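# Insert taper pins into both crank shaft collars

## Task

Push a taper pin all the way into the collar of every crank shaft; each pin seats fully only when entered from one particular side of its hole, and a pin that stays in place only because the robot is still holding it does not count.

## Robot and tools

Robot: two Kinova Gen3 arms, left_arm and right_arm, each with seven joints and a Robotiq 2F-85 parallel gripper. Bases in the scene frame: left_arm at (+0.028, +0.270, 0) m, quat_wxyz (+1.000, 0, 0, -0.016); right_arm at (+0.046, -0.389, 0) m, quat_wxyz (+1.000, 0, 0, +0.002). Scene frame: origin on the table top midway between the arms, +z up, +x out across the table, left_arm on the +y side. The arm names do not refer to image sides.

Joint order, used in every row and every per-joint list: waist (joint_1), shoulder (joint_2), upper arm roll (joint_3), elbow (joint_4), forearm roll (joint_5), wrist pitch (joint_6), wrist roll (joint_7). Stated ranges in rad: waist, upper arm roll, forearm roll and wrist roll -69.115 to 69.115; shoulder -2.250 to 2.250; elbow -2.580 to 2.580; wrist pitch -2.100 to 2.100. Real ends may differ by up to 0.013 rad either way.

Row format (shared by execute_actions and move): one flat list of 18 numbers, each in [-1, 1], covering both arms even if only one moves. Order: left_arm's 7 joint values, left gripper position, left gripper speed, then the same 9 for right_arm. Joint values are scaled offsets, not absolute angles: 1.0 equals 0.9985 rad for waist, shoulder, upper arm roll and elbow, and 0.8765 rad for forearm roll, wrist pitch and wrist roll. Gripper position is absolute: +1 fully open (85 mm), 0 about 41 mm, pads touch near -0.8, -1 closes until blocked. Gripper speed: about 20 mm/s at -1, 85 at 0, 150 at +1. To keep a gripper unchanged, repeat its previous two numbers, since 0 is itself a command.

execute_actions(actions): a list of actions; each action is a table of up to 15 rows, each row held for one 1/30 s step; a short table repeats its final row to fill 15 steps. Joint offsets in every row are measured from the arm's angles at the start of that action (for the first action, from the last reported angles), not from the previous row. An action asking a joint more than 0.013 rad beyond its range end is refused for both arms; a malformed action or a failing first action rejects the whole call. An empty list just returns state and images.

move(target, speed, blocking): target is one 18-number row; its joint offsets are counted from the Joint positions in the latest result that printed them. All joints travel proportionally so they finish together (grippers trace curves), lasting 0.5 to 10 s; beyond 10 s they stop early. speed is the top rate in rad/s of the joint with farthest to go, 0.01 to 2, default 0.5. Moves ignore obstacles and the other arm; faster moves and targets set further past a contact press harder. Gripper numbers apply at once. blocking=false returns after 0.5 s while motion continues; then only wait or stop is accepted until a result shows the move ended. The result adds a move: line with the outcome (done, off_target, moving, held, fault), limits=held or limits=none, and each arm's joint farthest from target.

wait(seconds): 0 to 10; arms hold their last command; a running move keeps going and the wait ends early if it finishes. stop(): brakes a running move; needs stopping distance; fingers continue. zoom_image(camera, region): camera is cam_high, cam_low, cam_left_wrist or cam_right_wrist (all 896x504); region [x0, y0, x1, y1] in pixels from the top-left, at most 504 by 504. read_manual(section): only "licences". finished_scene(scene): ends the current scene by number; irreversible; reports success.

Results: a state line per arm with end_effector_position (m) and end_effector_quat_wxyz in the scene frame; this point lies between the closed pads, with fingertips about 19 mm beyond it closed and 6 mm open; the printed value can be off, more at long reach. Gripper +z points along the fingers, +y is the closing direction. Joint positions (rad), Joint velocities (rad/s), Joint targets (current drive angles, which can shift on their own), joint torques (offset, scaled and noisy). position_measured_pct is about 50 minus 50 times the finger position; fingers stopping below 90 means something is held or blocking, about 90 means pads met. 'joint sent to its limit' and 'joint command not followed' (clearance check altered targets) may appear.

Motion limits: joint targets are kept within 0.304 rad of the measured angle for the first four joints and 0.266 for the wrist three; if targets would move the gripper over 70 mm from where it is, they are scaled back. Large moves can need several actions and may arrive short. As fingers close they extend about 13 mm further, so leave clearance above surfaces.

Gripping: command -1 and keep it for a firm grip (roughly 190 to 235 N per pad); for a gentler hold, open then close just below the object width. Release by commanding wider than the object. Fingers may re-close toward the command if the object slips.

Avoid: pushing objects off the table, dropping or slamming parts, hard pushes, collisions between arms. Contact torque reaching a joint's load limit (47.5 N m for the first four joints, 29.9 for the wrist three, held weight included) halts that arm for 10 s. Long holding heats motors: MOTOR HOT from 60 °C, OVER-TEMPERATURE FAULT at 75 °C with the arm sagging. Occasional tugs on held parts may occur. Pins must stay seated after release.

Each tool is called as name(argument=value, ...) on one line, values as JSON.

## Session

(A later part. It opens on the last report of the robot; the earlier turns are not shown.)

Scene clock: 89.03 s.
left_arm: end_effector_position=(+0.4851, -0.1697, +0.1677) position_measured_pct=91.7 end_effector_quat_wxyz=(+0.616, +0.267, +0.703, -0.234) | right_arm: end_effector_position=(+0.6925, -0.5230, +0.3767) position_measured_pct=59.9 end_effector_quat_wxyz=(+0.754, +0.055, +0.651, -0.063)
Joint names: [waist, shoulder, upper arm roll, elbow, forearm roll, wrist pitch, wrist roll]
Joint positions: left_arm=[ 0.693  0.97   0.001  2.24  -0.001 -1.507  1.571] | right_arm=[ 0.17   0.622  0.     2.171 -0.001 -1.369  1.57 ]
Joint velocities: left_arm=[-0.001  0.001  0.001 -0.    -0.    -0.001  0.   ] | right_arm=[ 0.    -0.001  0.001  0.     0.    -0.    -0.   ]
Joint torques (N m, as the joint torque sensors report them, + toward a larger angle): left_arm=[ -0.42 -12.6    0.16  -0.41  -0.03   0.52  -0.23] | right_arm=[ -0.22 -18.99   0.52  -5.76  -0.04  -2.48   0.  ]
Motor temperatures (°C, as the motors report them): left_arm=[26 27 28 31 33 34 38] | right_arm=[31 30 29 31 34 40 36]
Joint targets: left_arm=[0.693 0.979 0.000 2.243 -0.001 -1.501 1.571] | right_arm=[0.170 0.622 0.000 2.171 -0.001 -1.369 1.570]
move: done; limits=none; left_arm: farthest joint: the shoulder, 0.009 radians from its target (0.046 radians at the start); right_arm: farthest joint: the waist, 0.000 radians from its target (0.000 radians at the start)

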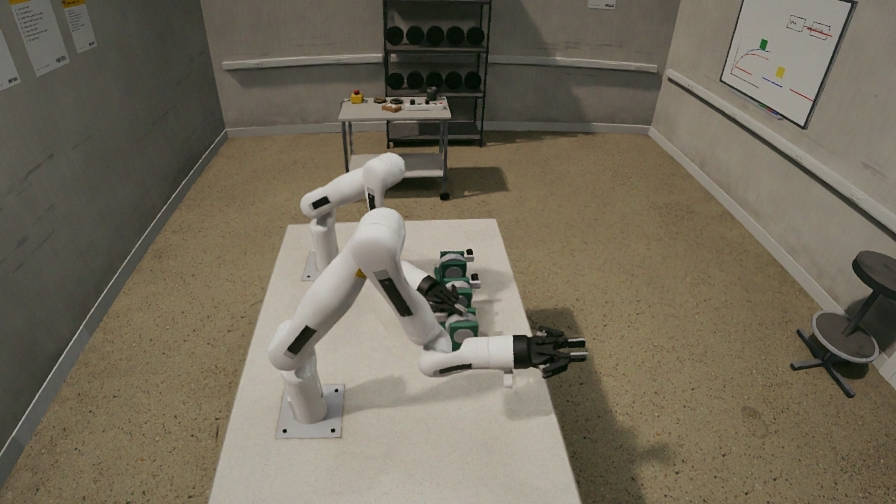

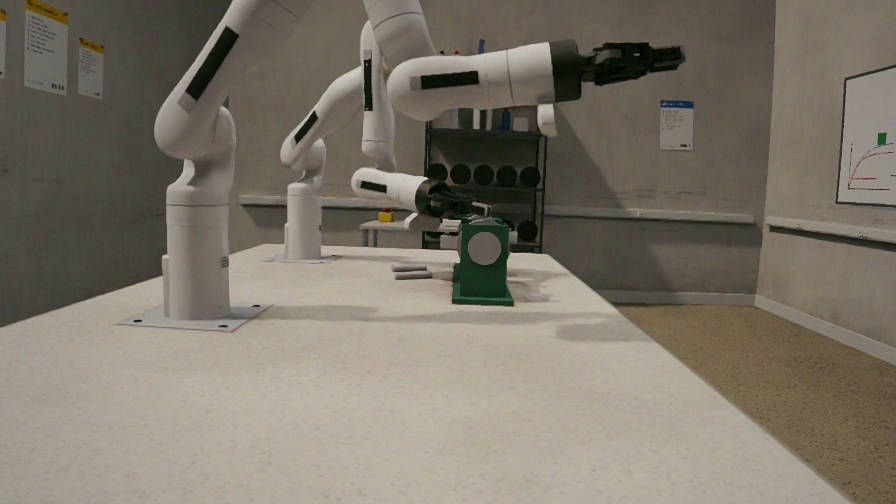

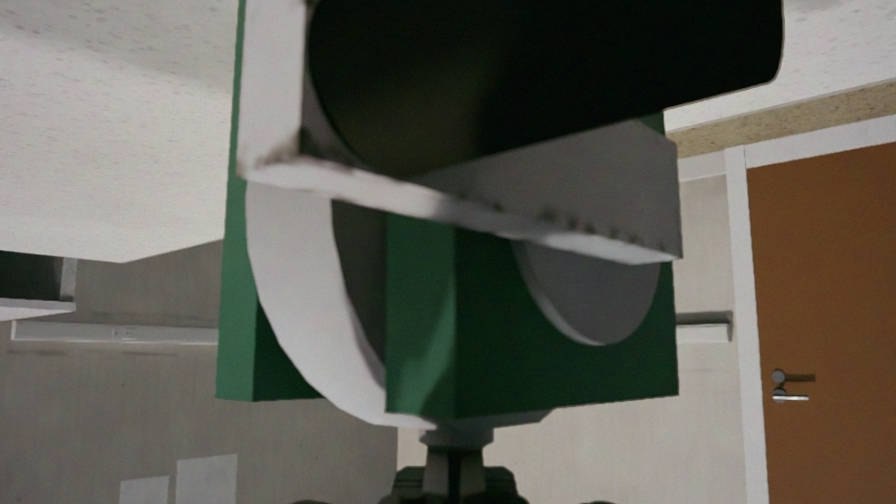

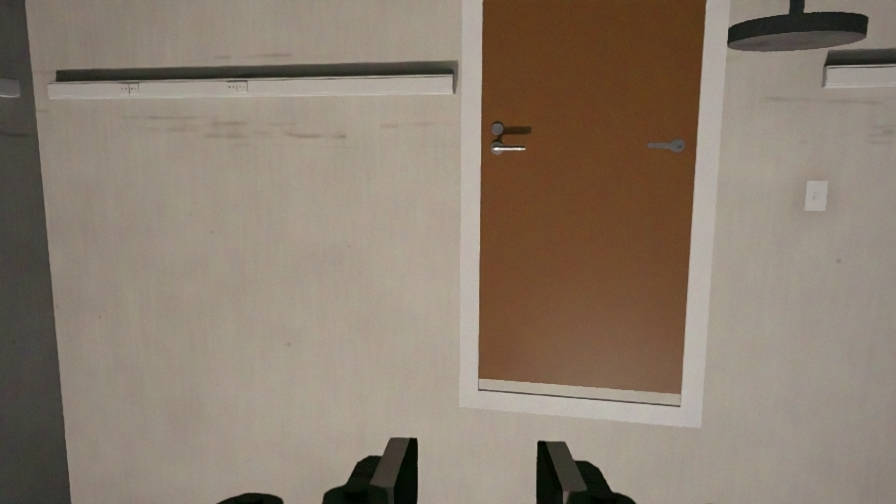

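execute_actions(actions=[])

move(target=[0,0.03,0,0,0,0.015,0,-1,1,0,0,0,0,0,0,0,-0.2,0], speed=0.04)

Scene clock: 90.00 s.
left_arm: end_effector_position=(+0.4851, -0.1697, +0.1677) position_measured_pct=91.7 end_effector_quat_wxyz=(+0.616, +0.267, +0.703, -0.234) | right_arm: end_effector_position=(+0.6925, -0.5230, +0.3767) position_measured_pct=59.9 end_effector_quat_wxyz=(+0.754, +0.055, +0.651, -0.063)
Joint names: [waist, shoulder, upper arm roll, elbow, forearm roll, wrist pitch, wrist roll]
Joint positions: left_arm=[ 0.693  0.97   0.001  2.24  -0.001 -1.507  1.571] | right_arm=[ 0.17   0.622  0.     2.171 -0.001 -1.369  1.57 ]
Joint velocities: left_arm=[ 0.001  0.    -0.    -0.    -0.    -0.001 -0.   ] | right_arm=[ 0.     0.     0.002 -0.     0.001 -0.002 -0.   ]
Joint torques (N m, as the joint torque sensors report them, + toward a larger angle): left_arm=[ -0.43 -12.55   0.15  -0.43  -0.04   0.32  -0.08] | right_arm=[ -0.14 -18.79   0.27  -5.65  -0.14  -2.67  -0.03]
Motor temperatures (°C, as the motors report them): left_arm=[26 27 28 31 33 34 38] | right_arm=[31 30 29 31 34 40 36]
Joint targets: left_arm=[0.693 0.979 0.000 2.243 -0.001 -1.501 1.571] | right_arm=[0.170 0.622 0.000 2.171 -0.001 -1.369 1.570]

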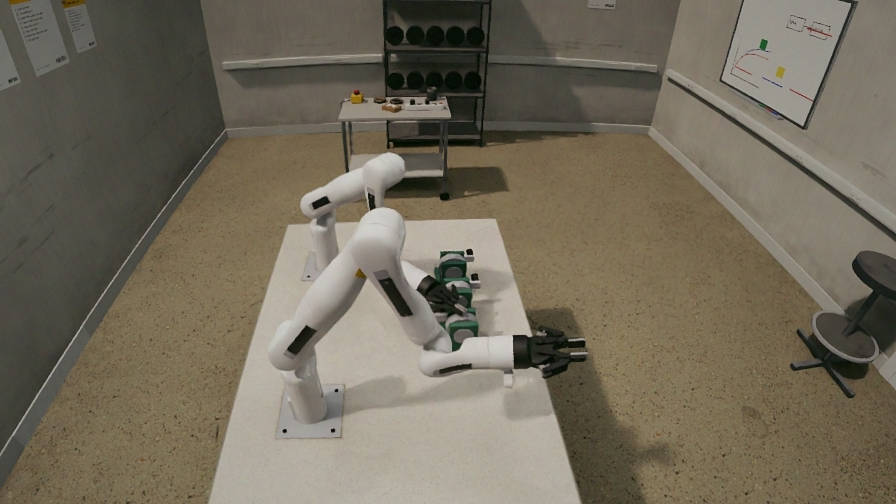

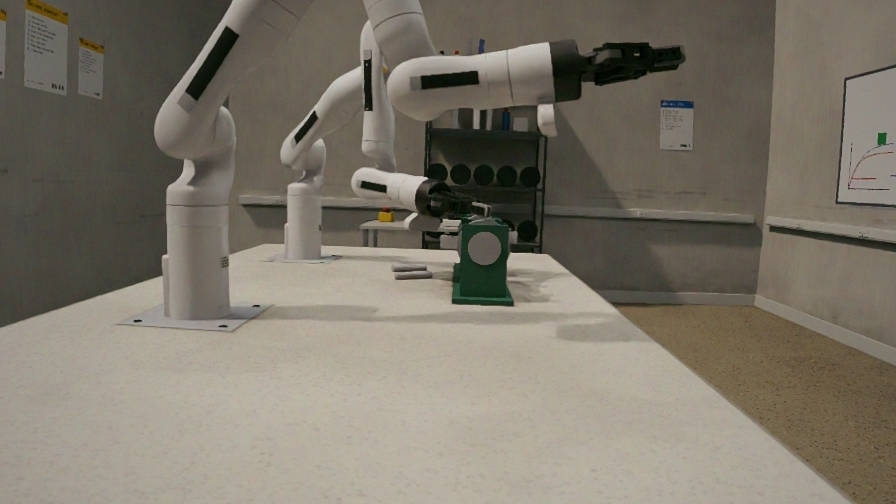

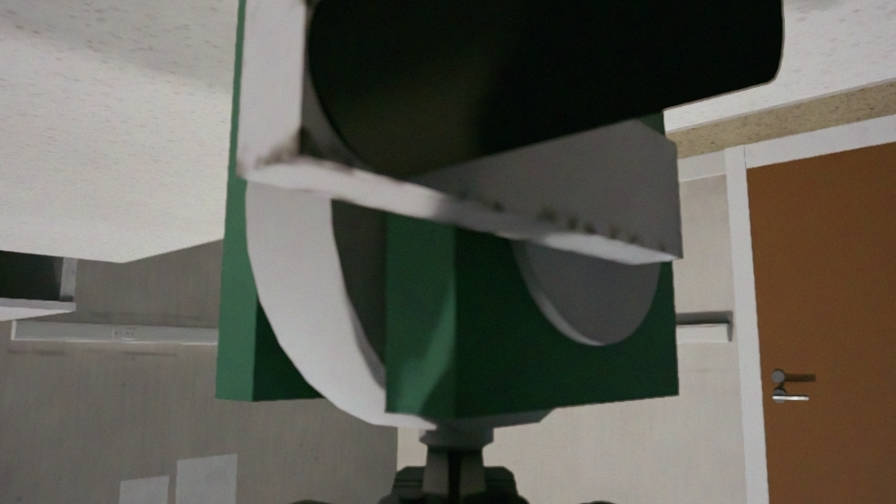

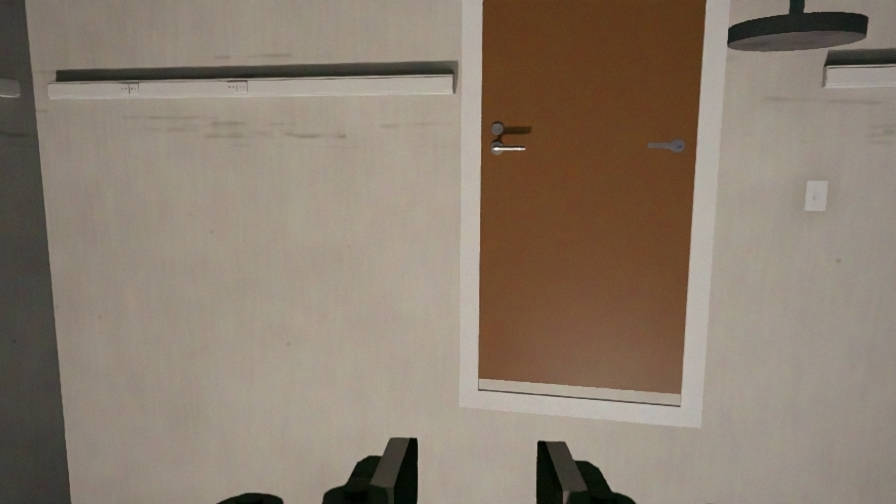

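Scene clock: 90.97 s.
left_arm: end_effector_position=(+0.4868, -0.1714, +0.1663) position_measured_pct=91.7 end_effector_quat_wxyz=(+0.617, +0.267, +0.702, -0.235) | right_arm: end_effector_position=(+0.6925, -0.5230, +0.3767) position_measured_pct=59.9 end_effector_quat_wxyz=(+0.754, +0.055, +0.651, -0.063)
Joint names: [waist, shoulder, upper arm roll, elbow, forearm roll, wrist pitch, wrist roll]
Joint positions: left_arm=[ 0.693  0.979  0.001  2.231 -0.001 -1.511  1.571] | right_arm=[ 0.17   0.622  0.     2.171 -0.001 -1.369  1.57 ]
Joint velocities: left_arm=[-0.001 -0.     0.    -0.     0.     0.001 -0.   ] | right_arm=[ 0.    -0.    -0.     0.     0.     0.001 -0.   ]
Joint torques (N m, as the joint torque sensors report them, + toward a larger angle): left_arm=[-0.34 -1.52 -0.1   4.6  -0.07  5.88 -0.28] | right_arm=[ -0.31 -18.43   0.58  -5.78  -0.3   -2.53  -0.26]
Motor temperatures (°C, as the motors report them): left_arm=[26 27 28 31 33 34 38] | right_arm=[31 30 29 31 34 40 36]
Joint targets: left_arm=[0.693 1.000 0.001 2.240 -0.001 -1.494 1.571] | right_arm=[0.170 0.622 0.000 2.171 -0.001 -1.369 1.570]
move: off_target (left_arm); limits=none; left_arm: farthest joint: the shoulder, 0.021 radians from its target (0.030 radians at the start); right_arm: farthest joint: the waist, 0.000 radians from its target (0.000 radians at the start)

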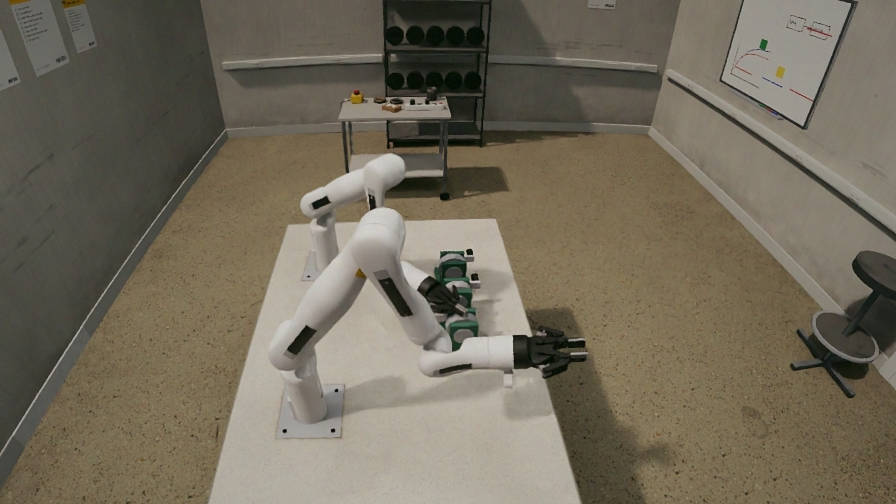

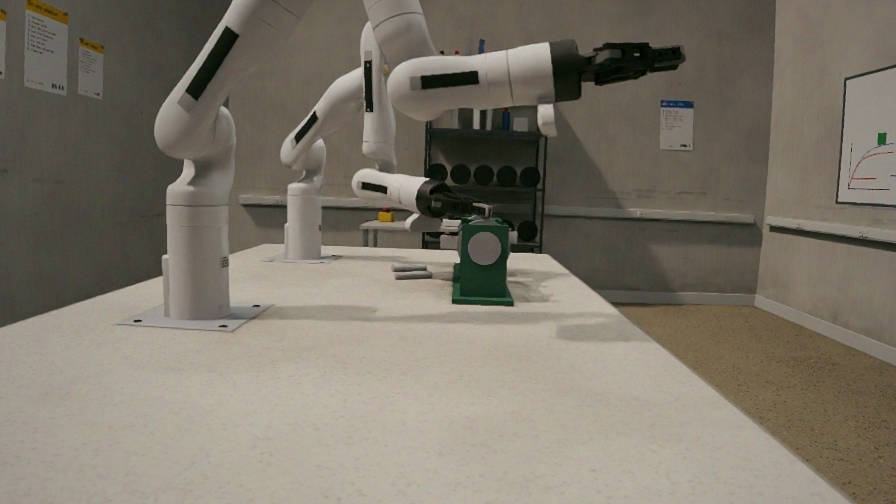

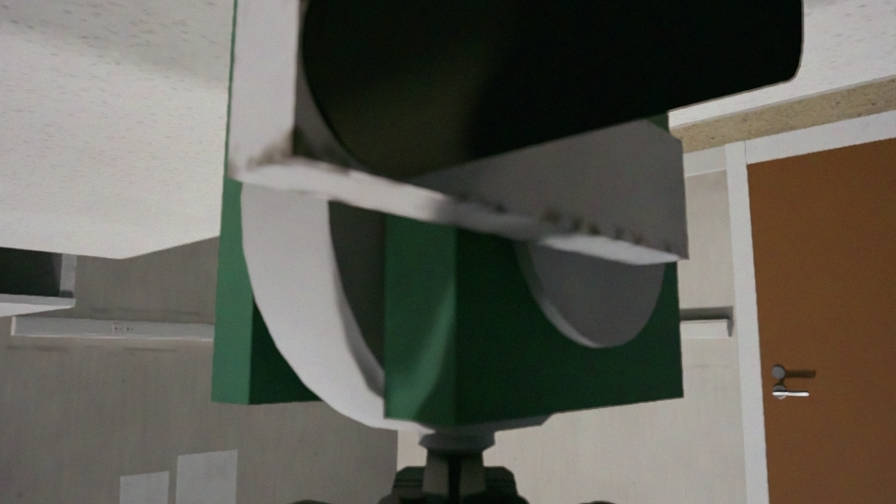

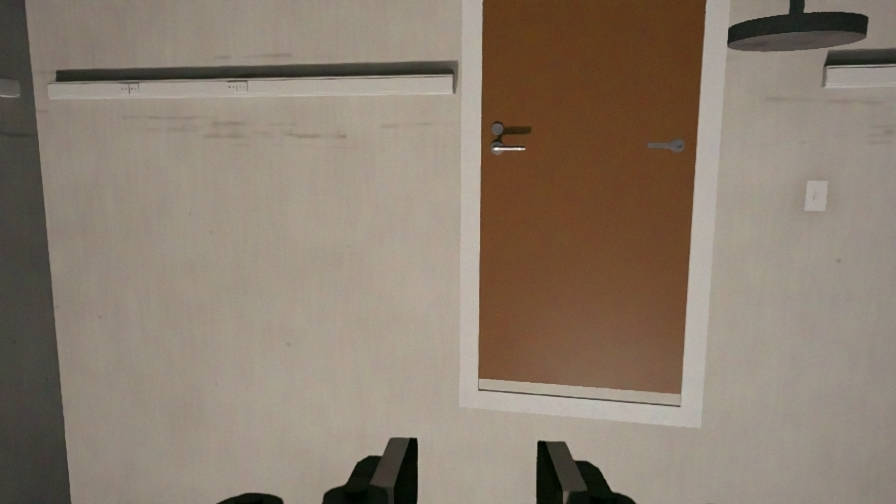

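The protrusion looks smaller now. Lifting to check.

move(target=[0,-0.078,0,0.043,0,-0.107,0,-1,1,0,0,0,0,0,0,0,-0.2,0], speed=0.15)

Scene clock: 92.00 s.
left_arm: end_effector_position=(+0.4825, -0.1675, +0.2319) position_measured_pct=91.7 end_effector_quat_wxyz=(+0.661, +0.251, +0.661, -0.252) | right_arm: end_effector_position=(+0.6925, -0.5230, +0.3767) position_measured_pct=59.9 end_effector_quat_wxyz=(+0.754, +0.055, +0.651, -0.063)
Joint names: [waist, shoulder, upper arm roll, elbow, forearm roll, wrist pitch, wrist roll]
Joint positions: left_arm=[ 0.693  0.901  0.001  2.274 -0.001 -1.605  1.571] | right_arm=[ 0.17   0.622  0.     2.171 -0.001 -1.369  1.57 ]
Joint velocities: left_arm=[-0.001 -0.005  0.     0.001  0.     0.    -0.   ] | right_arm=[-0.    -0.001 -0.    -0.001  0.    -0.001  0.   ]
Joint torques (N m, as the joint torque sensors report them, + toward a larger angle): left_arm=[ -0.09 -18.67  -0.13  -2.73   0.11  -3.24   0.07] | right_arm=[ -0.19 -18.4    0.4   -5.64   0.05  -2.56  -0.09]
Motor temperatures (°C, as the motors report them): left_arm=[26 27 28 31 33 34 38] | right_arm=[31 30 29 31 34 40 36]
Joint targets: left_arm=[0.693 0.901 0.001 2.274 -0.001 -1.605 1.571] | right_arm=[0.170 0.622 0.000 2.171 -0.001 -1.369 1.570]
move: done; limits=none; left_arm: farthest joint: the waist, 0.000 radians from its target (0.000 radians at the start); right_arm: farthest joint: the waist, 0.000 radians from its target (0.000 radians at the start)

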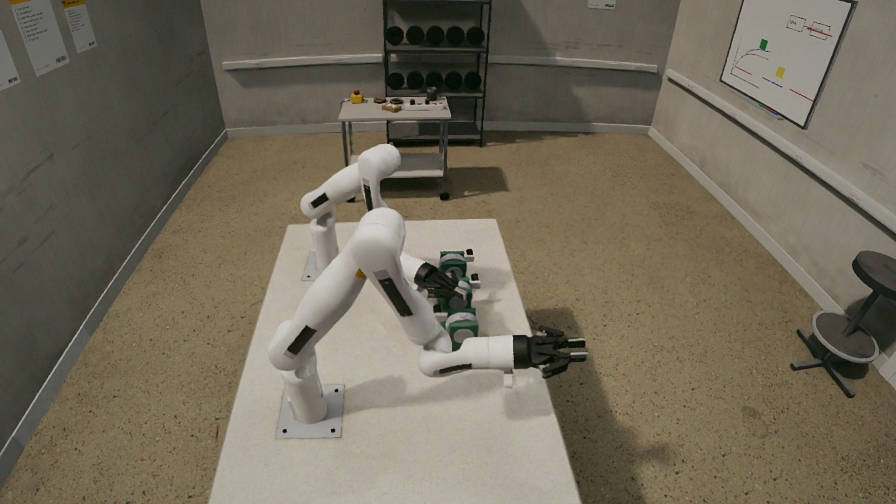

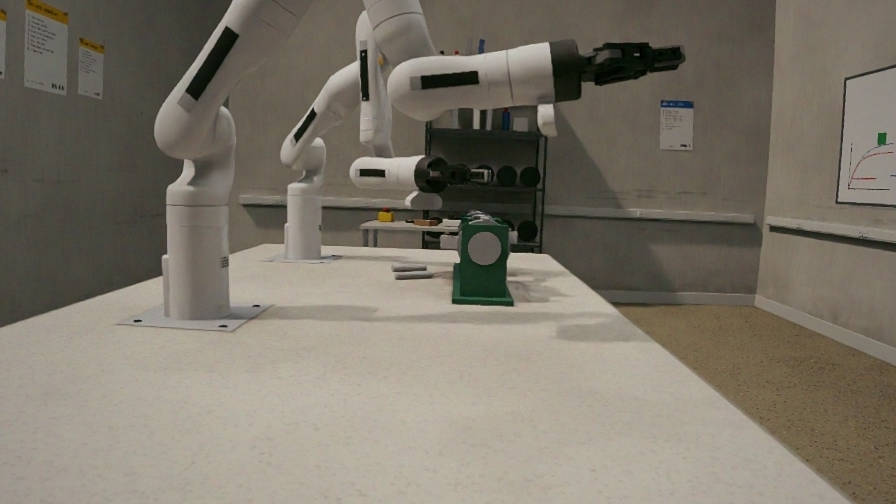

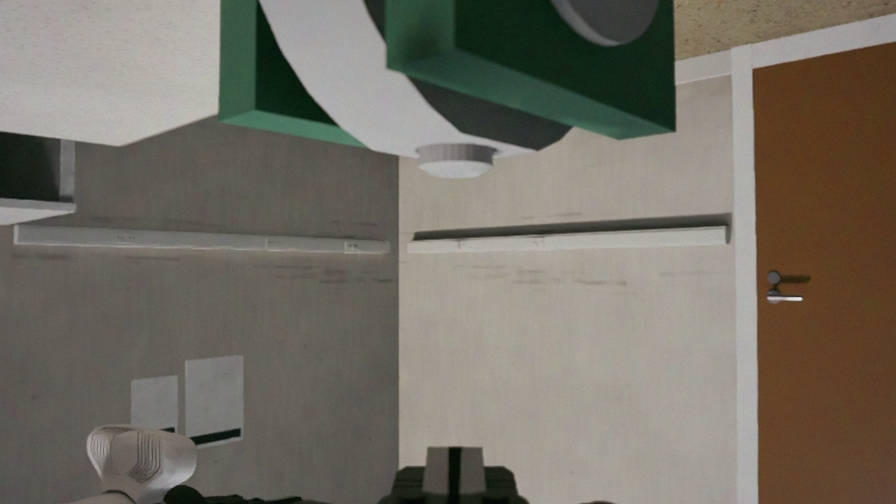

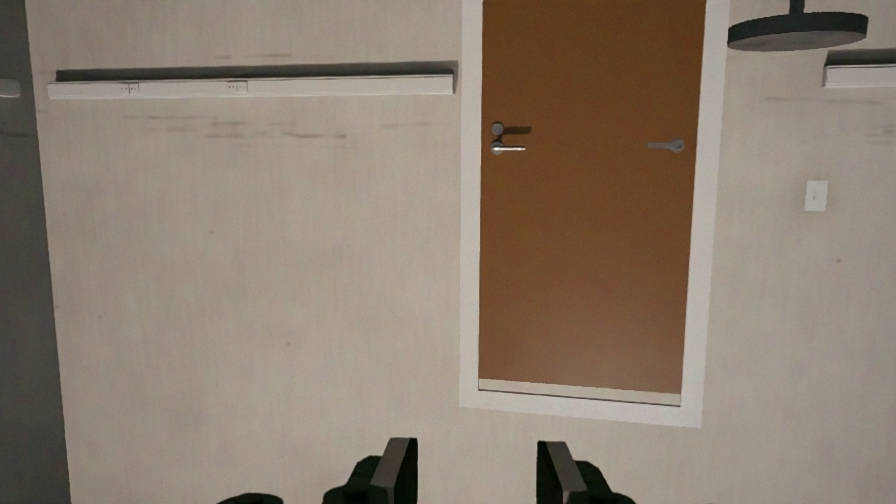

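zoom_image(camera="cam_low", region=[440,195,540,255])

zoom_image(camera="cam_high", region=[410,240,510,350])

Region (440, 195, 540, 255) of cam_low's 896x504 image, scaled by 5.040, with more detail than that image has; it fills the top 302 rows of this view, and the rest is white.

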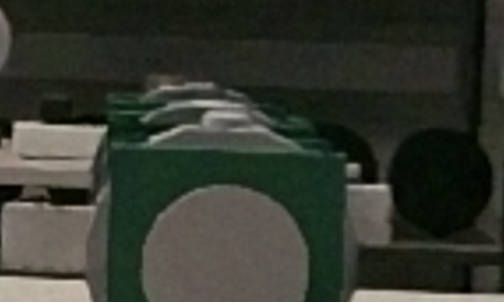

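Region (410, 240, 510, 350) of cam_high's 896x504 image, scaled by 4.582, with more detail than that image has; it fills the left 458 columns of this view, and the rest is white.

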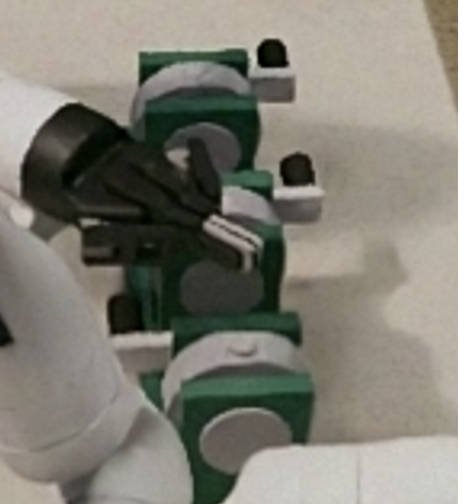

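move(target=[0,0.072,0,-0.038,0,0.105,0,-1,1,0,0,0,0,0,0,0,-0.2,0], speed=0.12)

move(target=[0,0.05,0,0.008,0,0.035,0,-1,1,0,0,0,0,0,0,0,-0.2,0], speed=0.05)

Scene clock: 93.53 s.
left_arm: end_effector_position=(+0.4861, -0.1707, +0.1692) position_measured_pct=91.7 end_effector_quat_wxyz=(+0.618, +0.267, +0.701, -0.235) | right_arm: end_effector_position=(+0.6925, -0.5230, +0.3767) position_measured_pct=59.9 end_effector_quat_wxyz=(+0.754, +0.055, +0.651, -0.063)
Joint names: [waist, shoulder, upper arm roll, elbow, forearm roll, wrist pitch, wrist roll]
Joint positions: left_arm=[ 0.693  0.973  0.001  2.236 -0.001 -1.513  1.571] | right_arm=[ 0.17   0.622  0.     2.171 -0.001 -1.369  1.57 ]
Joint velocities: left_arm=[-0.     0.003  0.     0.     0.    -0.001  0.   ] | right_arm=[ 0.     0.001  0.    -0.001 -0.     0.     0.   ]
Joint torques (N m, as the joint torque sensors report them, + toward a larger angle): left_arm=[ -0.23 -19.53   0.21  -2.84   0.01  -3.19  -0.18] | right_arm=[ -0.13 -18.36   0.41  -5.68   0.27  -2.63  -0.11]
Motor temperatures (°C, as the motors report them): left_arm=[26 27 28 31 33 34 38] | right_arm=[31 30 29 31 34 40 36]
Joint targets: left_arm=[0.693 0.973 0.001 2.236 -0.001 -1.513 1.571] | right_arm=[0.170 0.622 0.000 2.171 -0.001 -1.369 1.570]
move: done; limits=none; left_arm: farthest joint: the waist, 0.000 radians from its target (0.000 radians at the start); right_arm: farthest joint: the waist, 0.000 radians from its target (0.000 radians at the start)

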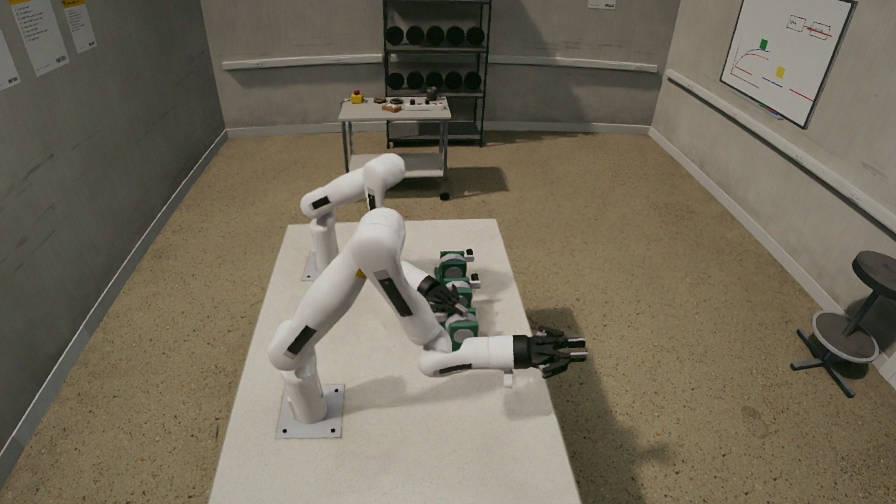

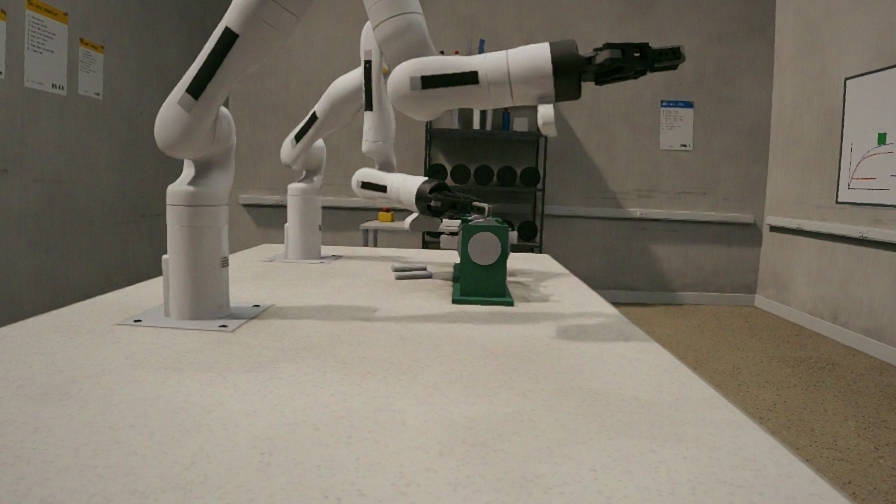

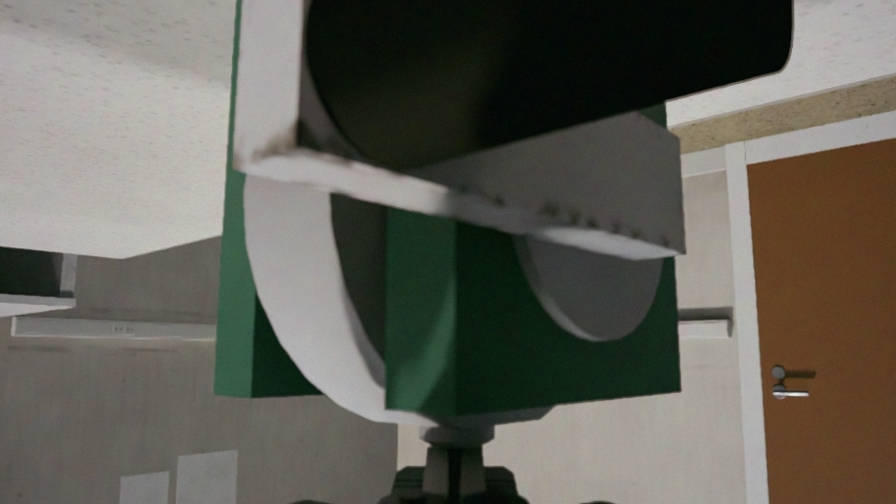

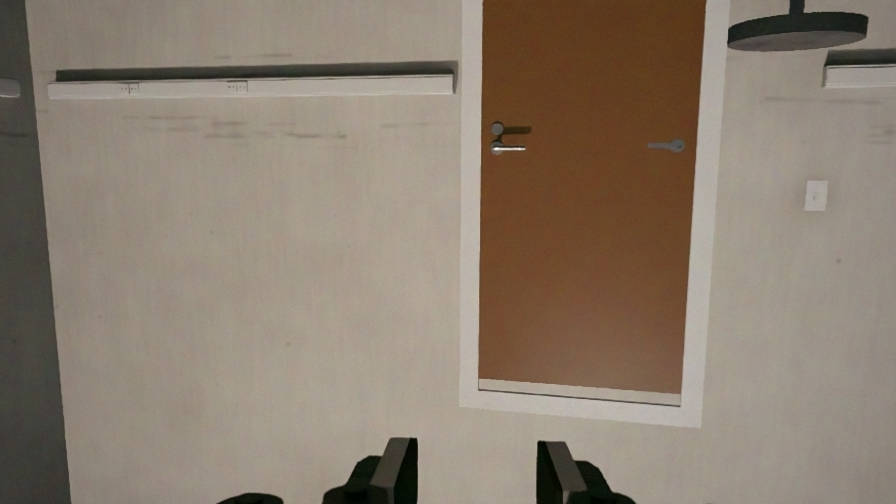

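Scene clock: 94.77 s.
left_arm: end_effector_position=(+0.4885, -0.1712, +0.1648) position_measured_pct=91.7 end_effector_quat_wxyz=(+0.618, +0.266, +0.702, -0.234) | right_arm: end_effector_position=(+0.6925, -0.5230, +0.3767) position_measured_pct=59.9 end_effector_quat_wxyz=(+0.754, +0.055, +0.651, -0.063)
Joint names: [waist, shoulder, upper arm roll, elbow, forearm roll, wrist pitch, wrist roll]
Joint positions: left_arm=[ 0.692  0.984  0.001  2.227  0.    -1.512  1.571] | right_arm=[ 0.17   0.622  0.     2.171 -0.001 -1.369  1.57 ]
Joint velocities: left_arm=[-0.001 -0.     0.002 -0.    -0.    -0.    -0.   ] | right_arm=[-0.    -0.002  0.001 -0.001  0.     0.001  0.   ]
Joint torques (N m, as the joint torque sensors report them, + toward a larger angle): left_arm=[ 0.75 12.79  0.27 11.75 -0.51 12.59 -0.34] | right_arm=[ -0.41 -18.46   0.77  -5.68   0.26  -2.59   0.41]
Motor temperatures (°C, as the motors report them): left_arm=[26 27 28 31 33 34 38] | right_arm=[31 30 29 31 34 40 36]
Joint targets: left_arm=[0.693 1.023 0.001 2.244 -0.001 -1.482 1.571] | right_arm=[0.170 0.622 0.000 2.171 -0.001 -1.369 1.570]
move: off_target (left_arm); limits=none; left_arm: farthest joint: the shoulder, 0.039 radians from its target (0.050 radians at the start); right_arm: farthest joint: the waist, 0.000 radians from its target (0.000 radians at the start)

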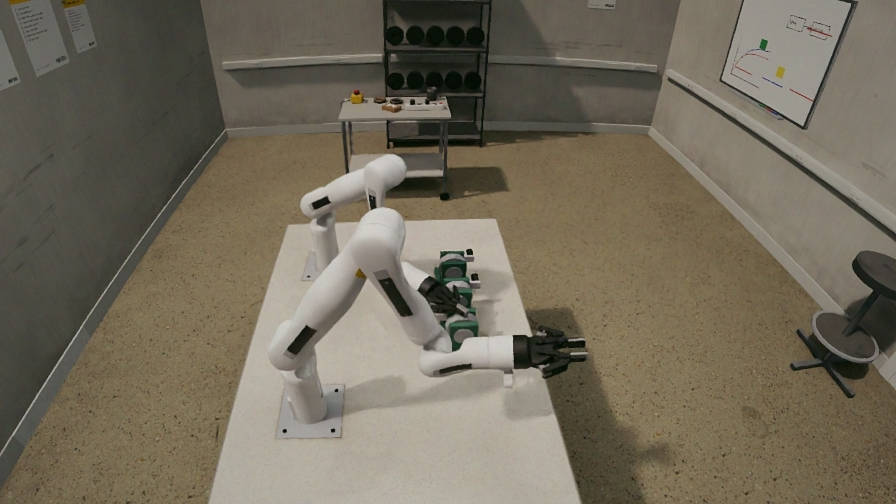

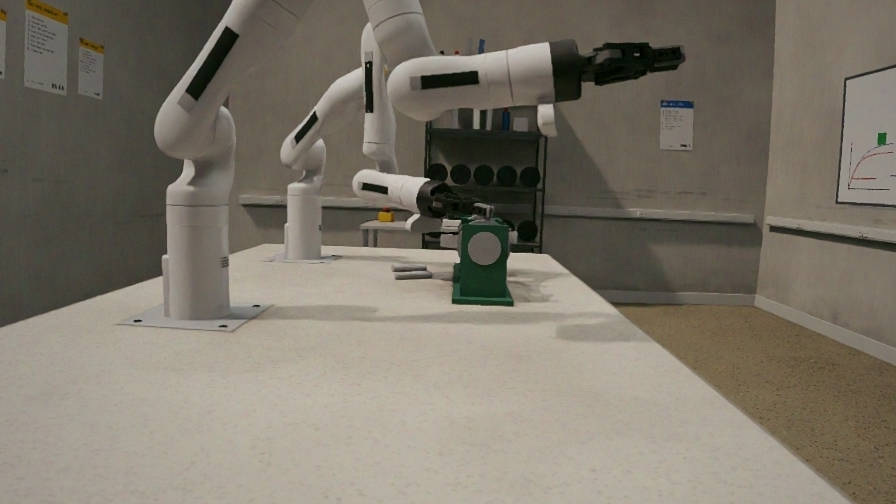

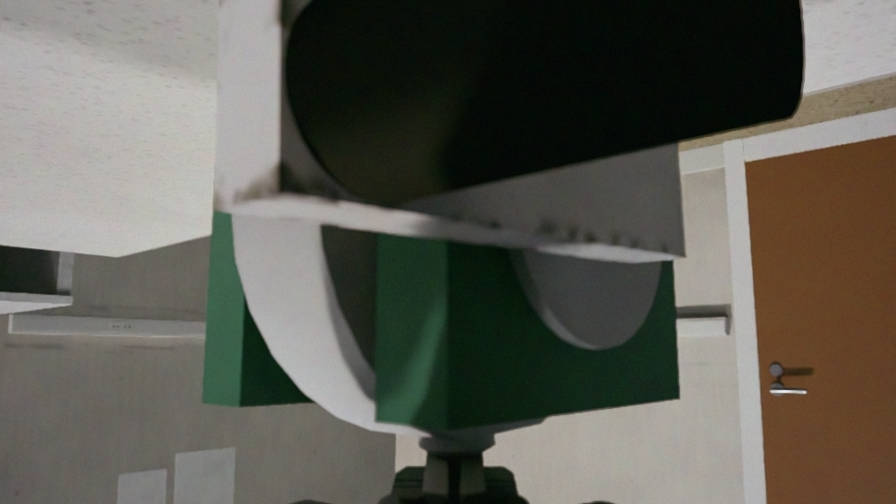

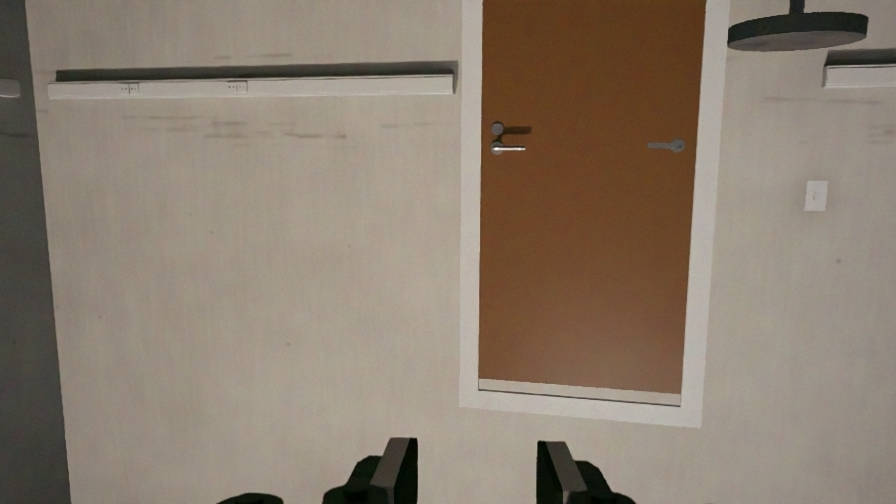

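The shaft has started to turn under the press, so that is enough force. Lifting off.

move(target=[0,-0.083,0,0.047,0,-0.106,0,-1,1,0,0,0,0,0,0,0,-0.2,0], speed=0.15)

Scene clock: 95.83 s.
left_arm: end_effector_position=(+0.4834, -0.1667, +0.2321) position_measured_pct=91.7 end_effector_quat_wxyz=(+0.661, +0.250, +0.661, -0.251) | right_arm: end_effector_position=(+0.6925, -0.5230, +0.3767) position_measured_pct=59.9 end_effector_quat_wxyz=(+0.754, +0.055, +0.651, -0.063)
Joint names: [waist, shoulder, upper arm roll, elbow, forearm roll, wrist pitch, wrist roll]
Joint positions: left_arm=[ 0.692  0.901  0.001  2.274  0.    -1.605  1.571] | right_arm=[ 0.17   0.622  0.     2.171 -0.001 -1.369  1.57 ]
Joint velocities: left_arm=[-0.001 -0.004  0.002  0.     0.    -0.003 -0.   ] | right_arm=[-0. -0. -0. -0. -0. -0. -0.]
Joint torques (N m, as the joint torque sensors report them, + toward a larger angle): left_arm=[  0.   -19.3    0.32  -2.79   0.04  -3.25   0.19] | right_arm=[ -0.15 -18.49   0.41  -5.56   0.15  -2.24  -0.16]
Motor temperatures (°C, as the motors report them): left_arm=[26 27 28 31 33 34 38] | right_arm=[31 30 29 31 34 40 36]
Joint targets: left_arm=[0.692 0.901 0.001 2.274 0.000 -1.605 1.571] | right_arm=[0.170 0.622 0.000 2.171 -0.001 -1.369 1.570]
move: done; limits=none; left_arm: farthest joint: the waist, 0.000 radians from its target (0.000 radians at the start); right_arm: farthest joint: the waist, 0.000 radians from its target (0.000 radians at the start)

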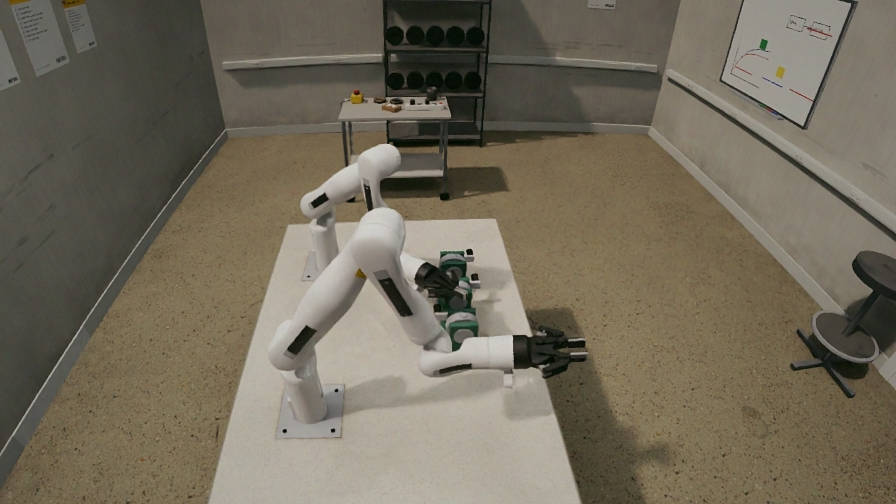

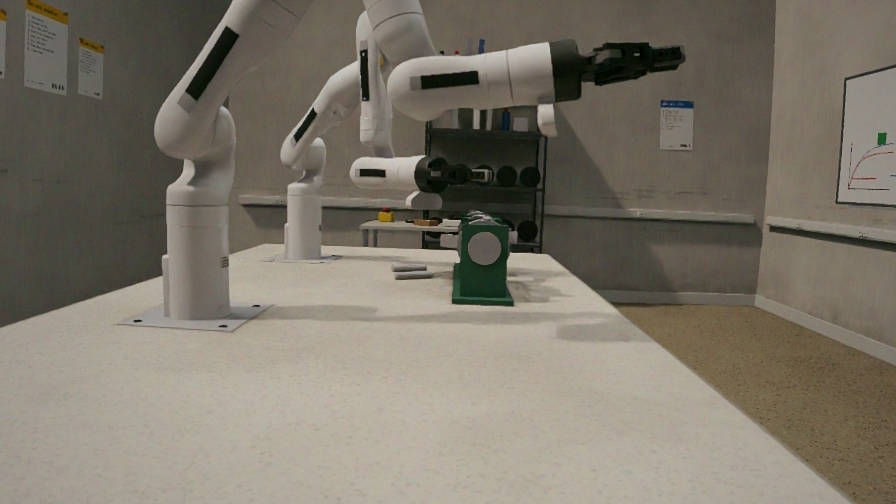

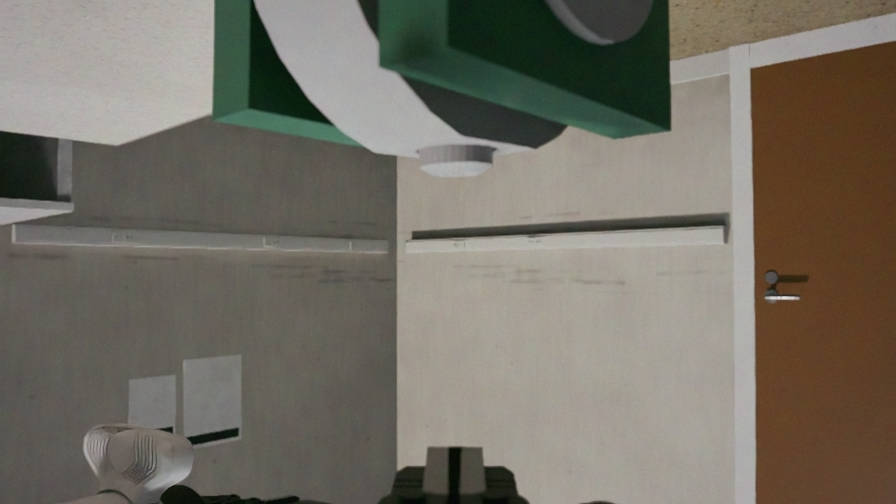

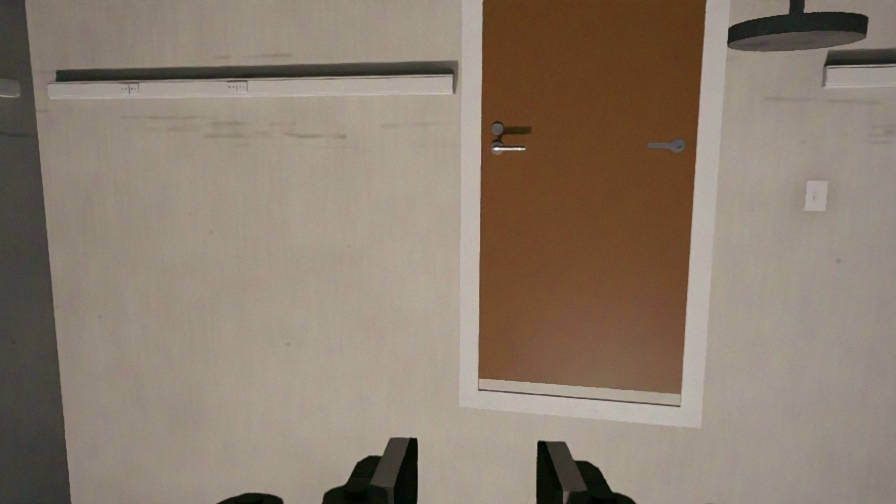

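The pin didn't move at about 50 N, so it appears to be seated.

finished_scene(scene=2)

The scene is finished: the task was done.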